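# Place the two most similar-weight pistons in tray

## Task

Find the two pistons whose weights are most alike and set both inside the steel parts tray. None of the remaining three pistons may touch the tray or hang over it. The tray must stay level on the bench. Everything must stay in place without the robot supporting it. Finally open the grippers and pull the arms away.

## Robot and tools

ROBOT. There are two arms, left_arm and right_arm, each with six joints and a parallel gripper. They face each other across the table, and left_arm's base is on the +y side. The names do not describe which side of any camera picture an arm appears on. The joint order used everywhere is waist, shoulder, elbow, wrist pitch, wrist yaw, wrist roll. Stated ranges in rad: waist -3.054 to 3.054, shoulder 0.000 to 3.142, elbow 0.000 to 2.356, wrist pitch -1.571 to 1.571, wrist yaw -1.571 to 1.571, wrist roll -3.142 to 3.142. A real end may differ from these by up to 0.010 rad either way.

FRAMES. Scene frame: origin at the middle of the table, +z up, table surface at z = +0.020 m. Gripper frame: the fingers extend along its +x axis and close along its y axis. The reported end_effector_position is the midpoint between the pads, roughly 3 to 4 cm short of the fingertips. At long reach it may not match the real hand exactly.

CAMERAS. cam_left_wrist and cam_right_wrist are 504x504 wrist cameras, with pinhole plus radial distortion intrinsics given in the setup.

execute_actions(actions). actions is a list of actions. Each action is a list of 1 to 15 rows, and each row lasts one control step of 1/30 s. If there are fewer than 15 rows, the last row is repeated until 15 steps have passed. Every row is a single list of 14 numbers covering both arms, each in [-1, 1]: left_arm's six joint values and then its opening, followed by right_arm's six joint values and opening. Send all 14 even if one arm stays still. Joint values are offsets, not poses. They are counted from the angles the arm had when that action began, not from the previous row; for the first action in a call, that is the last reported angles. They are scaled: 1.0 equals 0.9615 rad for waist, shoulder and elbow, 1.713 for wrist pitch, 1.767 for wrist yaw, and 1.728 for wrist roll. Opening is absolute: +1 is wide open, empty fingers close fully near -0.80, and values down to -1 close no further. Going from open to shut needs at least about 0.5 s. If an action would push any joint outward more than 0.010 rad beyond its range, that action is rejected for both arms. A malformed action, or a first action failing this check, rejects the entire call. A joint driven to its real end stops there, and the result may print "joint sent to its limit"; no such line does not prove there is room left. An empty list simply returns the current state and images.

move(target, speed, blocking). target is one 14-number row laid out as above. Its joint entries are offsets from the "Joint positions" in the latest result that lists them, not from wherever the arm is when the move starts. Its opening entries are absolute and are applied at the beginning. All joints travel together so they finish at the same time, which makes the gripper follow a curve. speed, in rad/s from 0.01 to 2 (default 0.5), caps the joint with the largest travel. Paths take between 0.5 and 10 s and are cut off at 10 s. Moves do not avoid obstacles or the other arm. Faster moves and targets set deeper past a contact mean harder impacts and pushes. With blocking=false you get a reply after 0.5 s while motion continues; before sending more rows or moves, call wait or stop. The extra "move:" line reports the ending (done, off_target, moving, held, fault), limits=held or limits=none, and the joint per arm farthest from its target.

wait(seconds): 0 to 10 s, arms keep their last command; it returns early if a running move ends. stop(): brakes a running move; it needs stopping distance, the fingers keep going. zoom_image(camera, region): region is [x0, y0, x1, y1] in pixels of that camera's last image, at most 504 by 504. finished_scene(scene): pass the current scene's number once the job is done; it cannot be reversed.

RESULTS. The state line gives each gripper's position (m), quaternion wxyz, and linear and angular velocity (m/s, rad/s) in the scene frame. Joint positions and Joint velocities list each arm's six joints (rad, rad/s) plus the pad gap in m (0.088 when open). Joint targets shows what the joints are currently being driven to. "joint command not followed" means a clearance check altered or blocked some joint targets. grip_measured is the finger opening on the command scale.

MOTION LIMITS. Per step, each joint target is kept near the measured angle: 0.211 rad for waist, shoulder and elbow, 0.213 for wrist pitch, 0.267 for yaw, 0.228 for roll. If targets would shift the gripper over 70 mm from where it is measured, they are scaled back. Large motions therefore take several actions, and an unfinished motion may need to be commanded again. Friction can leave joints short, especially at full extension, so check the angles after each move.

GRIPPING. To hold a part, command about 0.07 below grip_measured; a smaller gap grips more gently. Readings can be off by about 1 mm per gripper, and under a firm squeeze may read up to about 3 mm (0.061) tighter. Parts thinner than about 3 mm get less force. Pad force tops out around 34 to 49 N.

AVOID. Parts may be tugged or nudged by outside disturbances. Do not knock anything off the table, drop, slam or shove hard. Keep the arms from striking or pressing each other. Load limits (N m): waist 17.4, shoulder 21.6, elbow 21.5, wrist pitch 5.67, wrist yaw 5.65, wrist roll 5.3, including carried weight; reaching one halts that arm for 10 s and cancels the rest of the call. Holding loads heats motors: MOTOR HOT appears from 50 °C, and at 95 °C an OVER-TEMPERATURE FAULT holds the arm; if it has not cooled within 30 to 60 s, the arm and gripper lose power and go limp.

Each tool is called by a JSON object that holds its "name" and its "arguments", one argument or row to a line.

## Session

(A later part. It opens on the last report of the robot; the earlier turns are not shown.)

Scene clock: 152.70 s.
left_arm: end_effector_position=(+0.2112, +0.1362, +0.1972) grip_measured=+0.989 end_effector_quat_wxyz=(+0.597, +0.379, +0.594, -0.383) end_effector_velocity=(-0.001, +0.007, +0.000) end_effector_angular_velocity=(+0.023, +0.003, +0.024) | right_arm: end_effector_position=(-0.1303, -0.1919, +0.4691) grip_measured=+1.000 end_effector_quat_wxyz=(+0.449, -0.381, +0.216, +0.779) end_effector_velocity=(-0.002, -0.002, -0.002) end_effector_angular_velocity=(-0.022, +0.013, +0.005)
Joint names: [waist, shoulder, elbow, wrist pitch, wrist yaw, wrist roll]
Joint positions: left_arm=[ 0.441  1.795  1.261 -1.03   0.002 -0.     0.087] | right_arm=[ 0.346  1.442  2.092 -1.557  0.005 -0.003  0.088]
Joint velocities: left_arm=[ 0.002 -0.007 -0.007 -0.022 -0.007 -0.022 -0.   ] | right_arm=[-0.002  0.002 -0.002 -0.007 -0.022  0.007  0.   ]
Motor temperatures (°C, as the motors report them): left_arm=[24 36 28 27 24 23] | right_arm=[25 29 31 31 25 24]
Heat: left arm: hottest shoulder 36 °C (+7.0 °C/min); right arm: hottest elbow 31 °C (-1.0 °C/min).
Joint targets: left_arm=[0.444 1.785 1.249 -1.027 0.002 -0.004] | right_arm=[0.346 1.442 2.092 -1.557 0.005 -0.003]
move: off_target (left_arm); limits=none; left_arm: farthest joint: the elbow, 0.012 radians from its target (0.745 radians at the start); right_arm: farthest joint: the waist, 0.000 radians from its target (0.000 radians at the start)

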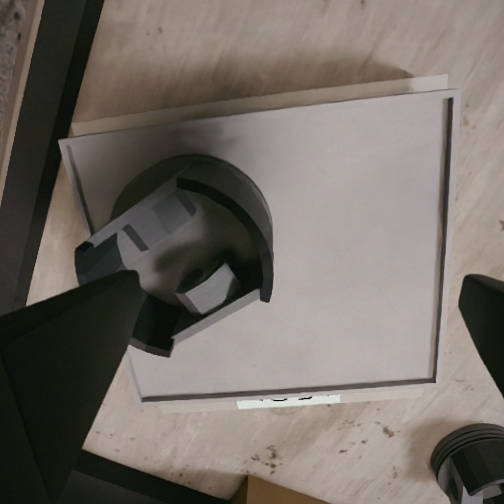

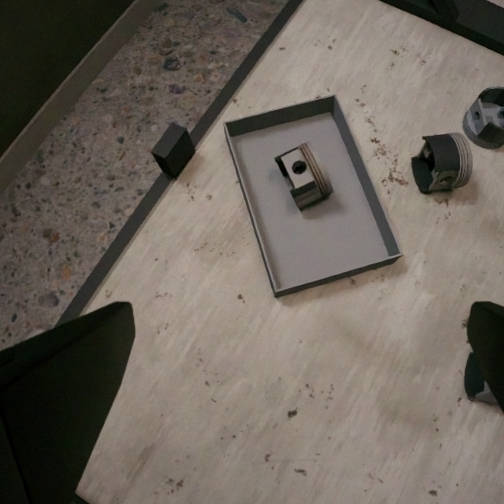

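{"name": "move", "arguments": {
  "target": [0.137,-0.012,-0.02,0.003,0,0.714,0.62, 0,0,0,0,0,0,1],
  "speed": 1.2
}}

Scene clock: 155.53 s.
left_arm: end_effector_position=(+0.2468, +0.1572, +0.1961) grip_measured=+0.623 end_effector_quat_wxyz=(+0.310, +0.636, +0.306, -0.637) end_effector_velocity=(-0.003, +0.001, +0.000) end_effector_angular_velocity=(+0.002, +0.010, -0.024) | right_arm: end_effector_position=(-0.1303, -0.1919, +0.4691) grip_measured=+1.000 end_effector_quat_wxyz=(+0.449, -0.381, +0.216, +0.779) end_effector_velocity=(+0.001, -0.002, -0.001) end_effector_angular_velocity=(-0.007, -0.003, +0.008)
Joint names: [waist, shoulder, elbow, wrist pitch, wrist yaw, wrist roll]
Joint positions: left_arm=[ 0.57   1.792  1.254 -1.027  0.002  1.23   0.07 ] | right_arm=[ 0.346  1.442  2.092 -1.557  0.005 -0.003  0.088]
Joint velocities: left_arm=[-0.002 -0.002 -0.002 -0.007  0.007  0.022 -0.   ] | right_arm=[-0.002 -0.002 -0.002 -0.007 -0.007 -0.007  0.   ]
Motor temperatures (°C, as the motors report them): left_arm=[24 36 28 27 24 23] | right_arm=[25 29 31 31 25 24]
Heat: left arm: hottest shoulder 36 °C (+6.0 °C/min); right arm: hottest elbow 31 °C (-1.0 °C/min).
Joint targets: left_arm=[0.573 1.783 1.242 -1.025 0.002 1.233] | right_arm=[0.346 1.442 2.092 -1.557 0.005 -0.003]
move: off_target (left_arm); limits=none; left_arm: farthest joint: the elbow, 0.012 radians from its target (0.019 radians at the start); right_arm: farthest joint: the waist, 0.000 radians from its target (0.000 radians at the start)

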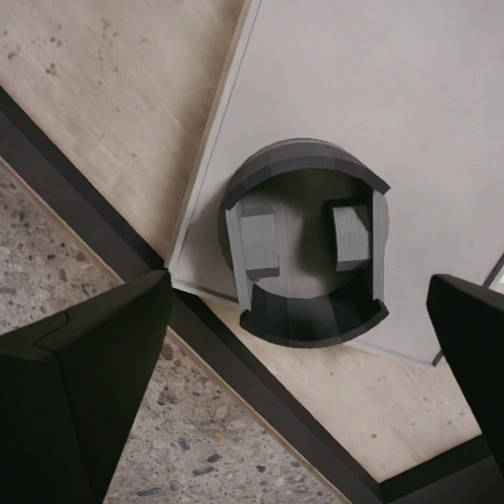

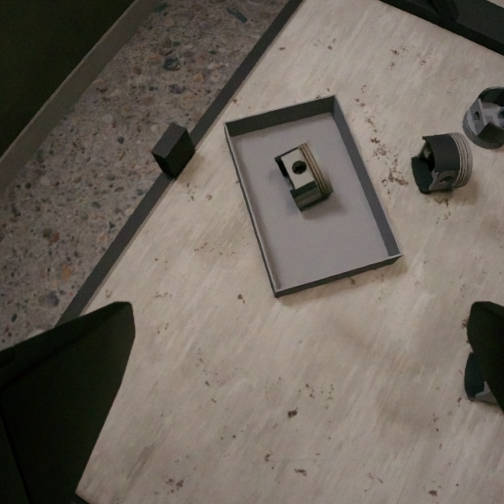

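{"name": "move", "arguments": {
  "target": [-0.005,0.0617,-0.159,0.111,0,0,0.8, 0,0,0,0,0,0,1],
  "speed": 0.25
}}

Scene clock: 157.50 s.
left_arm: end_effector_position=(+0.2428, +0.1625, +0.1481) grip_measured=+0.797 end_effector_quat_wxyz=(+0.307, +0.636, +0.307, -0.638) end_effector_velocity=(-0.003, +0.001, +0.000) end_effector_angular_velocity=(+0.002, +0.010, +0.020) | right_arm: end_effector_position=(-0.1303, -0.1919, +0.4691) grip_measured=+1.000 end_effector_quat_wxyz=(+0.449, -0.381, +0.216, +0.779) end_effector_velocity=(-0.001, -0.001, -0.001) end_effector_angular_velocity=(-0.007, -0.003, +0.013)
Joint names: [waist, shoulder, elbow, wrist pitch, wrist yaw, wrist roll]
Joint positions: left_arm=[ 0.568  1.843  1.113 -0.84   0.002  1.23   0.078] | right_arm=[ 0.346  1.442  2.092 -1.557  0.005 -0.003  0.088]
Joint velocities: left_arm=[-0.002 -0.002 -0.002 -0.007  0.007 -0.022 -0.   ] | right_arm=[ 0.002  0.002  0.002 -0.007 -0.007 -0.007  0.   ]
Motor temperatures (°C, as the motors report them): left_arm=[24 36 28 27 24 23] | right_arm=[25 29 30 31 25 24]
Heat: left arm: hottest shoulder 36 °C (+6.0 °C/min); right arm: hottest wrist pitch 31 °C (-2.0 °C/min).
Joint targets: left_arm=[0.565 1.851 1.101 -0.837 0.002 1.230] | right_arm=[0.346 1.442 2.092 -1.557 0.005 -0.003]
move: off_target (left_arm); limits=none; left_arm: farthest joint: the elbow, 0.012 radians from its target (0.153 radians at the start); right_arm: farthest joint: the waist, 0.000 radians from its target (0.000 radians at the start)

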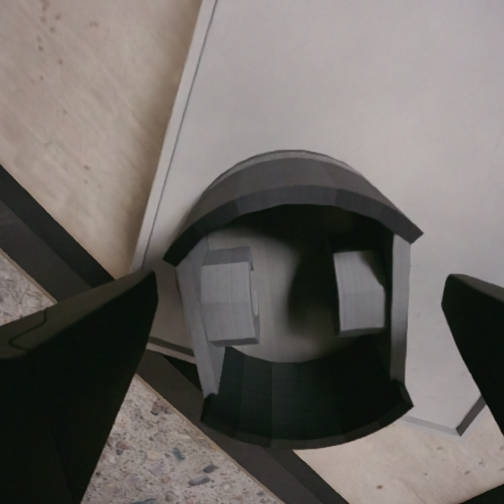

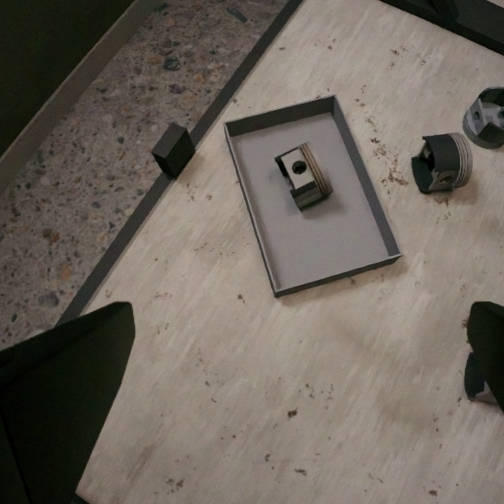

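{"name": "execute_actions", "arguments": {
  "actions": [
    [[0,0,0,0,0,-0.01,0.75,0,0,0,0,0,0,1],[0,0,0,0,0,-0.02,0.7,0,0,0,0,0,0,1],[0,0,0,0,0,-0.03,0.65,0,0,0,0,0,0,1],[0,0,0,0,0,-0.04,0.6,0,0,0,0,0,0,1],[0,0,0,0,0,-0.05,0.55,0,0,0,0,0,0,1],[0,0,0,0,0,-0.054,0.5,0,0,0,0,0,0,1],[0,0,0,0,0,-0.054,0.45,0,0,0,0,0,0,1],[0,0,0,0,0,-0.054,0.41,0,0,0,0,0,0,1],[0,0,0,0,0,-0.054,0.37,0,0,0,0,0,0,1],[0,0,0,0,0,-0.054,0.33,0,0,0,0,0,0,1],[0,0,0,0,0,-0.054,0.29,0,0,0,0,0,0,1],[0,0,0,0,0,-0.054,0.25,0,0,0,0,0,0,1],[0,0,0,0,0,-0.054,0.21,0,0,0,0,0,0,1],[0,0,0,0,0,-0.054,0.17,0,0,0,0,0,0,1],[0,0,0,0,0,-0.054,0.13,0,0,0,0,0,0,1]],
    [[0,0,0,0,0,0,0.13,0,0,0,0,0,0,1]]
  ]
}}

Scene clock: 159.20 s.
left_arm: end_effector_position=(+0.2428, +0.1624, +0.1481) grip_measured=+0.272 end_effector_quat_wxyz=(+0.335, +0.622, +0.335, -0.623) end_effector_velocity=(+0.000, +0.003, +0.000) end_effector_angular_velocity=(+0.010, -0.002, +0.010) | right_arm: end_effector_position=(-0.1303, -0.1919, +0.4691) grip_measured=+1.000 end_effector_quat_wxyz=(+0.449, -0.381, +0.216, +0.779) end_effector_velocity=(+0.001, -0.002, +0.000) end_effector_angular_velocity=(+0.002, -0.008, +0.019)
Joint names: [waist, shoulder, elbow, wrist pitch, wrist yaw, wrist roll]
Joint positions: left_arm=[ 0.568  1.843  1.112 -0.839  0.002  1.142  0.052] | right_arm=[ 0.346  1.442  2.092 -1.557  0.005 -0.003  0.088]
Joint velocities: left_arm=[ 0.002 -0.002 -0.002 -0.007 -0.007 -0.007 -0.   ] | right_arm=[-0.002 -0.002  0.002 -0.007 -0.007 -0.022  0.   ]
Motor temperatures (°C, as the motors report them): left_arm=[24 36 28 27 24 23] | right_arm=[25 29 30 31 25 24]
Heat: left arm: hottest shoulder 36 °C (+6.1 °C/min); right arm: hottest wrist pitch 31 °C (-2.0 °C/min).
Joint targets: left_arm=[0.568 1.843 1.112 -0.839 0.002 1.142] | right_arm=[0.346 1.442 2.092 -1.557 0.005 -0.003]

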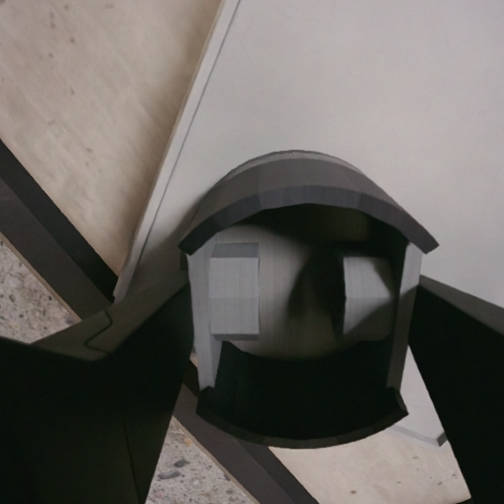

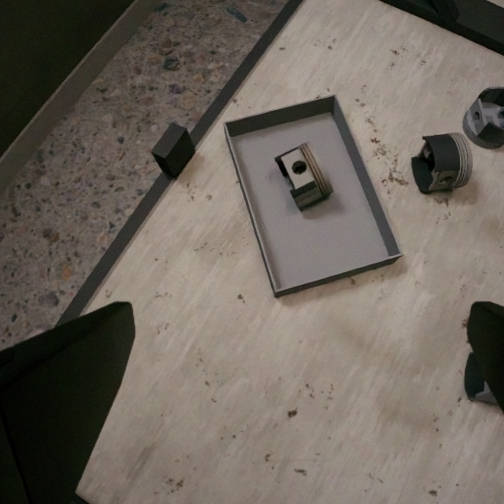

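{"name": "move", "arguments": {
  "target": [-0.09,-0.065,0.165,-0.112,0,0,0.13, 0,0,0,0,0,0,1],
  "speed": 0.3
}}

Scene clock: 161.97 s.
left_arm: end_effector_position=(+0.2230, +0.1437, +0.1959) grip_measured=+0.273 end_effector_quat_wxyz=(+0.310, +0.635, +0.308, -0.637) end_effector_velocity=(-0.000, +0.006, +0.000) end_effector_angular_velocity=(+0.030, -0.010, -0.010) | right_arm: end_effector_position=(-0.1303, -0.1919, +0.4691) grip_measured=+1.000 end_effector_quat_wxyz=(+0.449, -0.381, +0.216, +0.779) end_effector_velocity=(+0.002, -0.004, -0.003) end_effector_angular_velocity=(-0.015, -0.018, +0.019)
Joint names: [waist, shoulder, elbow, wrist pitch, wrist yaw, wrist roll]
Joint positions: left_arm=[ 0.485  1.793  1.254 -1.028  0.002  1.142  0.052] | right_arm=[ 0.346  1.442  2.092 -1.557  0.005 -0.003  0.088]
Joint velocities: left_arm=[-0.002 -0.002 -0.002 -0.022 -0.022  0.007  0.   ] | right_arm=[-0.002 -0.002 -0.002 -0.022 -0.007 -0.022  0.   ]
Motor temperatures (°C, as the motors report them): left_arm=[24 36 28 27 24 23] | right_arm=[25 29 30 32 25 24]
Heat: left arm: hottest shoulder 36 °C (+6.1 °C/min); right arm: hottest wrist pitch 32 °C (-1.0 °C/min).
Joint targets: left_arm=[0.482 1.781 1.271 -1.031 0.002 1.142] | right_arm=[0.346 1.442 2.092 -1.557 0.005 -0.003]
move: off_target (left_arm); limits=none; left_arm: farthest joint: the elbow, 0.016 radians from its target (0.158 radians at the start); right_arm: farthest joint: the waist, 0.000 radians from its target (0.000 radians at the start)

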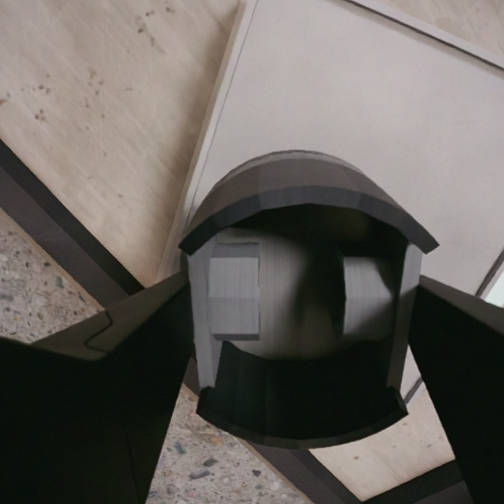

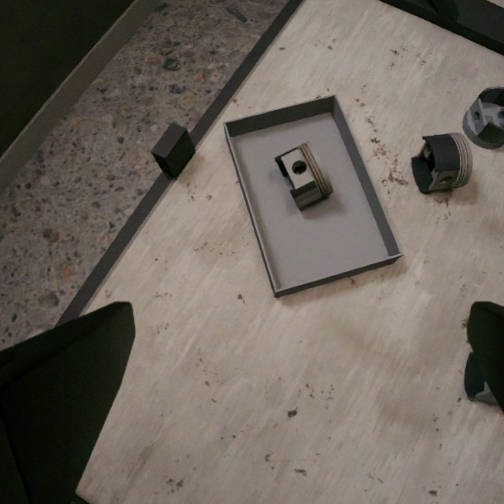

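{"name": "move", "arguments": {
  "target": [-0.990,0.727,0.991,-0.146,0,0.4115,0.13, 0,0,0,0,0,0,1],
  "speed": 0.6
}}

Scene clock: 164.57 s.
left_arm: end_effector_position=(-0.1442, +0.0014, +0.1596) grip_measured=+0.273 end_effector_quat_wxyz=(-0.261, +0.656, -0.260, -0.659) end_effector_velocity=(+0.004, +0.004, -0.002) end_effector_angular_velocity=(+0.014, -0.032, -0.010) | right_arm: end_effector_position=(-0.1303, -0.1919, +0.4691) grip_measured=+1.000 end_effector_quat_wxyz=(+0.449, -0.381, +0.216, +0.779) end_effector_velocity=(+0.002, -0.001, -0.001) end_effector_angular_velocity=(-0.006, -0.005, -0.013)
Joint names: [waist, shoulder, elbow, wrist pitch, wrist yaw, wrist roll]
Joint positions: left_arm=[-0.467  2.486  2.19  -1.275  0.004  1.85   0.052] | right_arm=[ 0.346  1.442  2.092 -1.557  0.005 -0.003  0.088]
Joint velocities: left_arm=[-0.002  0.002 -0.002 -0.022 -0.022  0.007  0.   ] | right_arm=[-0.002 -0.002 -0.002 -0.007  0.007  0.007  0.   ]
Motor temperatures (°C, as the motors report them): left_arm=[24 36 29 27 24 23] | right_arm=[25 29 30 32 25 24]
Heat: left arm: hottest shoulder 36 °C (+6.0 °C/min); right arm: hottest wrist pitch 32 °C (-1.0 °C/min).
Joint targets: left_arm=[-0.467 2.492 2.207 -1.278 0.002 1.853] | right_arm=[0.346 1.442 2.092 -1.557 0.005 -0.003]
move: off_target (left_arm); limits=none; left_arm: farthest joint: the elbow, 0.017 radians from its target (0.953 radians at the start); right_arm: farthest joint: the waist, 0.000 radians from its target (0.000 radians at the start)

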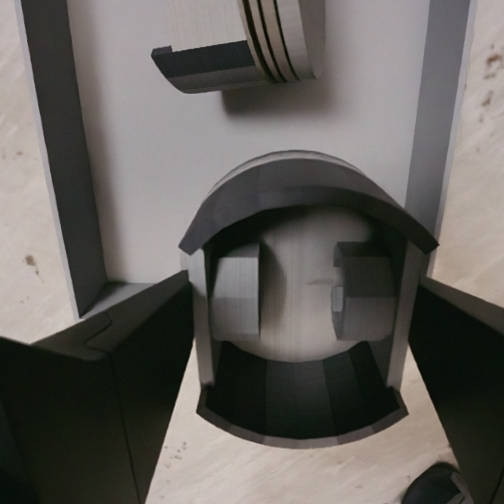

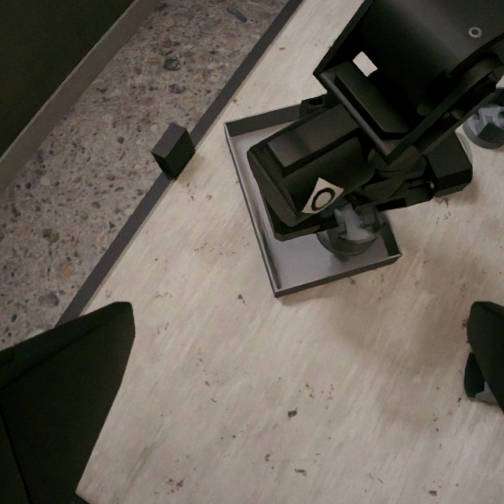

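{"name": "move", "arguments": {
  "target": [-0.009,0.0605,-0.1685,0.122,0,0,0.13, 0,0,0,0,0,0,1],
  "speed": 0.2
}}

Scene clock: 166.73 s.
left_arm: end_effector_position=(-0.1467, +0.0030, +0.0964) grip_measured=+0.273 end_effector_quat_wxyz=(-0.264, +0.655, -0.262, -0.658) end_effector_velocity=(-0.001, -0.001, +0.001) end_effector_angular_velocity=(-0.010, -0.003, +0.034) | right_arm: end_effector_position=(-0.1303, -0.1919, +0.4691) grip_measured=+1.000 end_effector_quat_wxyz=(+0.449, -0.381, +0.216, +0.779) end_effector_velocity=(+0.004, -0.000, -0.001) end_effector_angular_velocity=(-0.001, -0.013, -0.006)
Joint names: [waist, shoulder, elbow, wrist pitch, wrist yaw, wrist roll]
Joint positions: left_arm=[-0.473  2.54   2.036 -1.069  0.004  1.85   0.052] | right_arm=[ 0.346  1.442  2.092 -1.557  0.005 -0.003  0.088]
Joint velocities: left_arm=[-0.002 -0.002 -0.002  0.007 -0.007 -0.037 -0.   ] | right_arm=[-0.007 -0.002 -0.002 -0.007  0.007 -0.007  0.   ]
Motor temperatures (°C, as the motors report them): left_arm=[24 37 29 27 24 23] | right_arm=[25 29 30 32 25 24]
Heat: left arm: hottest shoulder 37 °C (+7.0 °C/min); right arm: hottest wrist pitch 32 °C (-1.0 °C/min).
Joint targets: left_arm=[-0.476 2.544 2.028 -1.066 0.004 1.850] | right_arm=[0.346 1.442 2.092 -1.557 0.005 -0.003]
move: done; limits=none; left_arm: farthest joint: the elbow, 0.008 radians from its target (0.162 radians at the start); right_arm: farthest joint: the waist, 0.000 radians from its target (0.000 radians at the start)

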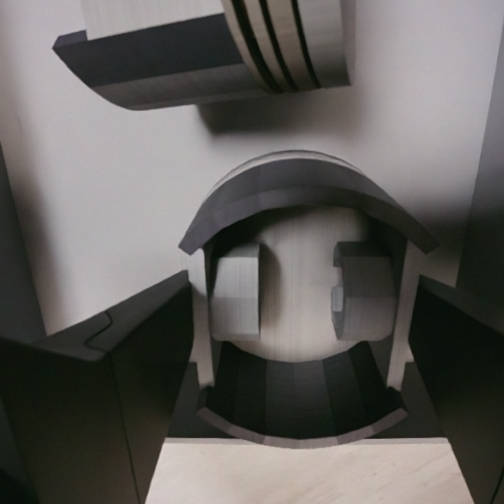

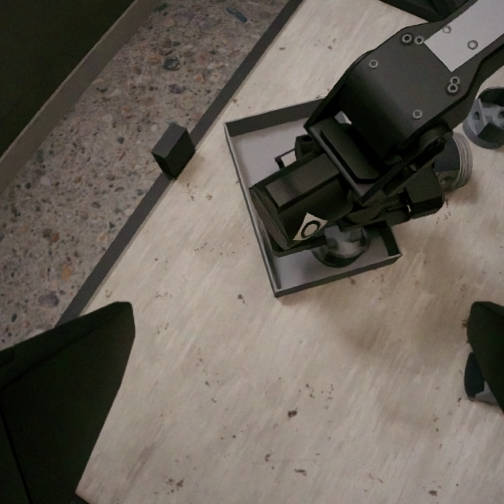

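{"name": "execute_actions", "arguments": {
  "actions": [
    [[0,0.005,0,0,0,0,0.13,0,0,0,0,0,0,1],[0,0.007,0,0,0,0,0.13,0,0,0,0,0,0,1],[0,0.009,0,0.002,0,0,0.13,0,0,0,0,0,0,1],[0,0.011,0,0.004,0,0,0.13,0,0,0,0,0,0,1],[0,0.013,0,0.005,0,0,0.13,0,0,0,0,0,0,1]]
  ]
}}

Scene clock: 167.53 s.
left_arm: end_effector_position=(-0.1470, +0.0024, +0.0952) grip_measured=+0.273 end_effector_quat_wxyz=(-0.263, +0.655, -0.263, -0.658) end_effector_velocity=(+0.001, +0.003, -0.001) end_effector_angular_velocity=(+0.007, -0.012, +0.005) | right_arm: end_effector_position=(-0.1303, -0.1919, +0.4691) grip_measured=+1.000 end_effector_quat_wxyz=(+0.449, -0.381, +0.216, +0.779) end_effector_velocity=(-0.001, -0.003, -0.001) end_effector_angular_velocity=(-0.007, -0.003, +0.013)
Joint names: [waist, shoulder, elbow, wrist pitch, wrist yaw, wrist roll]
Joint positions: left_arm=[-0.473  2.543  2.036 -1.065  0.004  1.85   0.052] | right_arm=[ 0.346  1.442  2.092 -1.557  0.005 -0.003  0.088]
Joint velocities: left_arm=[-0.002 -0.002 -0.007 -0.007 -0.007 -0.007 -0.   ] | right_arm=[ 0.002 -0.002 -0.002 -0.007 -0.007 -0.007  0.   ]
Motor temperatures (°C, as the motors report them): left_arm=[24 37 29 27 24 23] | right_arm=[25 29 30 32 25 24]
Heat: left arm: hottest shoulder 37 °C (+7.0 °C/min); right arm: hottest wrist pitch 32 °C (-1.0 °C/min).
Joint targets: left_arm=[-0.473 2.552 2.036 -1.061 0.004 1.850] | right_arm=[0.346 1.442 2.092 -1.557 0.005 -0.003]

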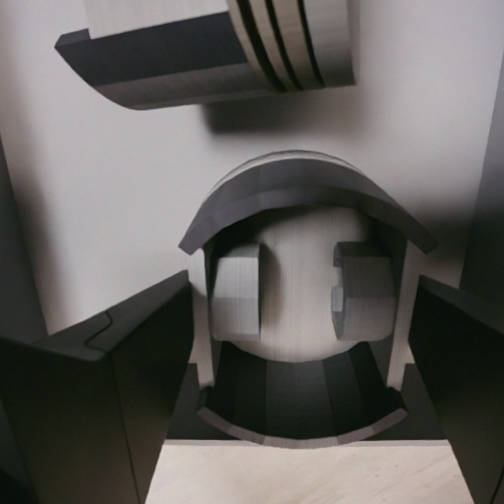

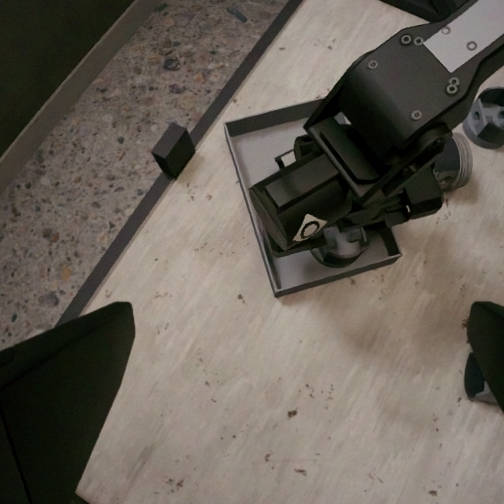

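{"name": "execute_actions", "arguments": {
  "actions": [
    [[0,0,0,0,0,0,0.2,0,0,0,0,0,0,1],[0,0,0,0,0,0,0.26,0,0,0,0,0,0,1],[0,0,0,0,0,0,0.32,0,0,0,0,0,0,1],[0,0,0,0,0,0,0.38,0,0,0,0,0,0,1],[0,0,0,0,0,0,0.44,0,0,0,0,0,0,1],[0,0,0,0,0,0,0.5,0,0,0,0,0,0,1],[0,0,0,0,0,0,0.56,0,0,0,0,0,0,1]]
  ]
}}

{"name": "move", "arguments": {
  "target": [0,-0.07,0.17,-0.124,0,0,0.56, 0,0,0,0,0,0,1],
  "speed": 0.4
}}

{"name": "move", "arguments": {
  "target": [0.5,-1.0,-0.95,0,0,0,0.56, 0,0,0,0,0,0,1],
  "speed": 0.9
}}

Scene clock: 168.53 s.
left_arm: end_effector_position=(-0.1470, +0.0024, +0.0952) grip_measured=+0.543 end_effector_quat_wxyz=(-0.263, +0.655, -0.263, -0.658) end_effector_velocity=(+0.004, +0.003, +0.003) end_effector_angular_velocity=(+0.012, -0.014, +0.010) | right_arm: end_effector_position=(-0.1303, -0.1919, +0.4691) grip_measured=+1.000 end_effector_quat_wxyz=(+0.449, -0.381, +0.216, +0.779) end_effector_velocity=(-0.001, +0.002, -0.000) end_effector_angular_velocity=(-0.003, +0.010, -0.004)
Joint names: [waist, shoulder, elbow, wrist pitch, wrist yaw, wrist roll]
Joint positions: left_arm=[-0.473  2.543  2.036 -1.065  0.004  1.85   0.066] | right_arm=[ 0.346  1.442  2.092 -1.557  0.005 -0.003  0.088]
Joint velocities: left_arm=[ 0.002 -0.007 -0.002 -0.022 -0.007 -0.007  0.006] | right_arm=[-0.002  0.002 -0.002  0.007 -0.007  0.007  0.   ]
Motor temperatures (°C, as the motors report them): left_arm=[24 37 29 27 24 23] | right_arm=[25 29 30 32 25 24]
Heat: left arm: hottest shoulder 37 °C (+7.0 °C/min); right arm: hottest wrist pitch 32 °C (-1.0 °C/min).
Joint targets: left_arm=[-0.473 2.543 2.036 -1.065 0.004 1.850] | right_arm=[0.346 1.442 2.092 -1.557 0.005 -0.003]

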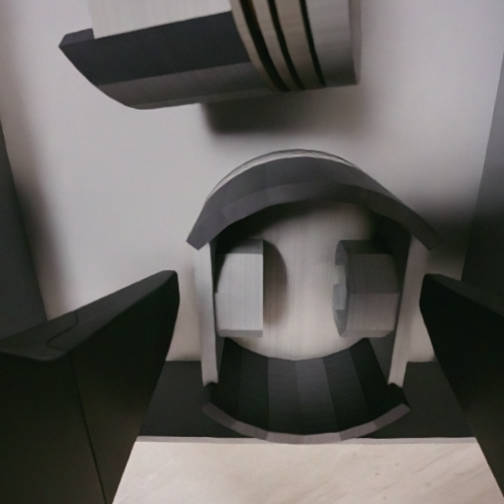

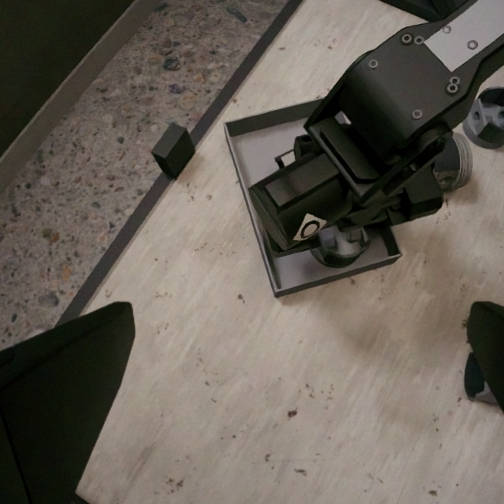

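Scene clock: 169.63 s.
left_arm: end_effector_position=(-0.1468, +0.0027, +0.1604) grip_measured=+0.557 end_effector_quat_wxyz=(-0.262, +0.655, -0.263, -0.658) end_effector_velocity=(+0.001, +0.007, -0.003) end_effector_angular_velocity=(+0.032, -0.008, +0.005) | right_arm: end_effector_position=(-0.1303, -0.1919, +0.4691) grip_measured=+1.000 end_effector_quat_wxyz=(+0.449, -0.381, +0.216, +0.779) end_effector_velocity=(+0.001, -0.002, -0.001) end_effector_angular_velocity=(-0.007, -0.003, +0.008)
Joint names: [waist, shoulder, elbow, wrist pitch, wrist yaw, wrist roll]
Joint positions: left_arm=[-0.473  2.483  2.188 -1.274  0.004  1.85   0.066] | right_arm=[ 0.346  1.442  2.092 -1.557  0.005 -0.003  0.088]
Joint velocities: left_arm=[-0.002  0.002 -0.007 -0.022  0.007 -0.007 -0.   ] | right_arm=[-0.002 -0.002 -0.002 -0.007 -0.007 -0.007  0.   ]
Motor temperatures (°C, as the motors report them): left_arm=[24 37 29 27 24 23] | right_arm=[25 29 30 32 25 24]
Heat: left arm: hottest shoulder 37 °C (+6.0 °C/min); right arm: hottest wrist pitch 32 °C (-1.0 °C/min).
Joint targets: left_arm=[-0.473 2.475 2.200 -1.277 0.004 1.850] | right_arm=[0.346 1.442 2.092 -1.557 0.005 -0.003]
move: off_target (left_arm); limits=none; left_arm: farthest joint: the elbow, 0.011 radians from its target (0.163 radians at the start); right_arm: farthest joint: the waist, 0.000 radians from its target (0.000 radians at the start)

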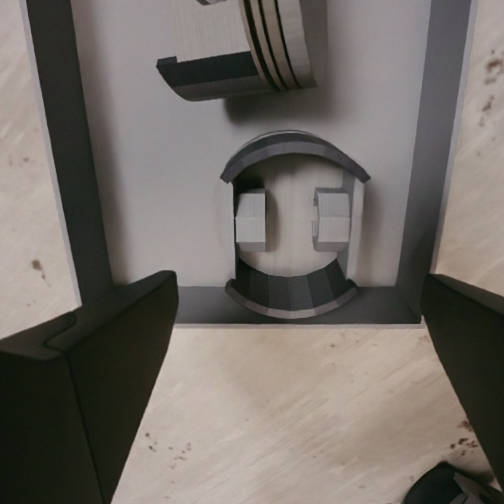

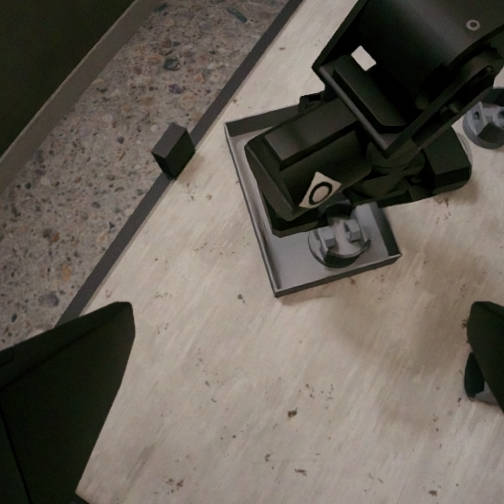

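Scene clock: 171.47 s.
left_arm: end_effector_position=(+0.0750, +0.1554, +0.2763) grip_measured=+0.557 end_effector_quat_wxyz=(-0.081, +0.701, -0.119, -0.698) end_effector_velocity=(+0.000, +0.007, -0.000) end_effector_angular_velocity=(+0.022, -0.007, +0.005) | right_arm: end_effector_position=(-0.1303, -0.1919, +0.4691) grip_measured=+1.000 end_effector_quat_wxyz=(+0.449, -0.381, +0.216, +0.779) end_effector_velocity=(-0.000, -0.001, -0.002) end_effector_angular_velocity=(-0.002, -0.021, +0.031)
Joint names: [waist, shoulder, elbow, wrist pitch, wrist yaw, wrist roll]
Joint positions: left_arm=[ 0.005  1.529  1.288 -1.275  0.004  1.85   0.066] | right_arm=[ 0.346  1.442  2.092 -1.557  0.005 -0.003  0.088]
Joint velocities: left_arm=[-0.002 -0.007 -0.007 -0.022 -0.007 -0.007 -0.   ] | right_arm=[-0.002  0.002 -0.002 -0.007 -0.007 -0.037  0.   ]
Motor temperatures (°C, as the motors report them): left_arm=[24 38 29 27 24 23] | right_arm=[25 28 30 32 25 24]
Heat: left arm: hottest shoulder 38 °C (+7.0 °C/min); right arm: hottest wrist pitch 32 °C (-1.0 °C/min).
Joint targets: left_arm=[0.008 1.522 1.275 -1.274 0.004 1.850] | right_arm=[0.346 1.442 2.092 -1.557 0.005 -0.003]
move: off_target (left_arm); limits=none; left_arm: farthest joint: the elbow, 0.013 radians from its target (0.914 radians at the start); right_arm: farthest joint: the waist, 0.000 radians from its target (0.000 radians at the start)

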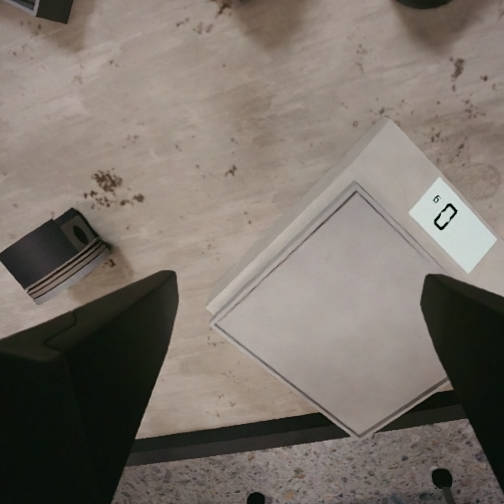

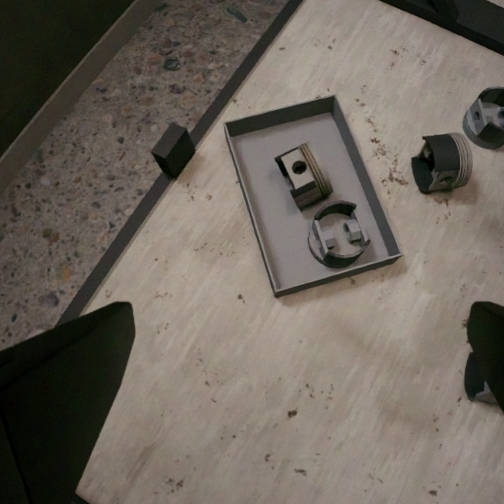

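{"name": "finished_scene", "arguments": {
  "scene": 1
}}

The scene is finished: the task was done.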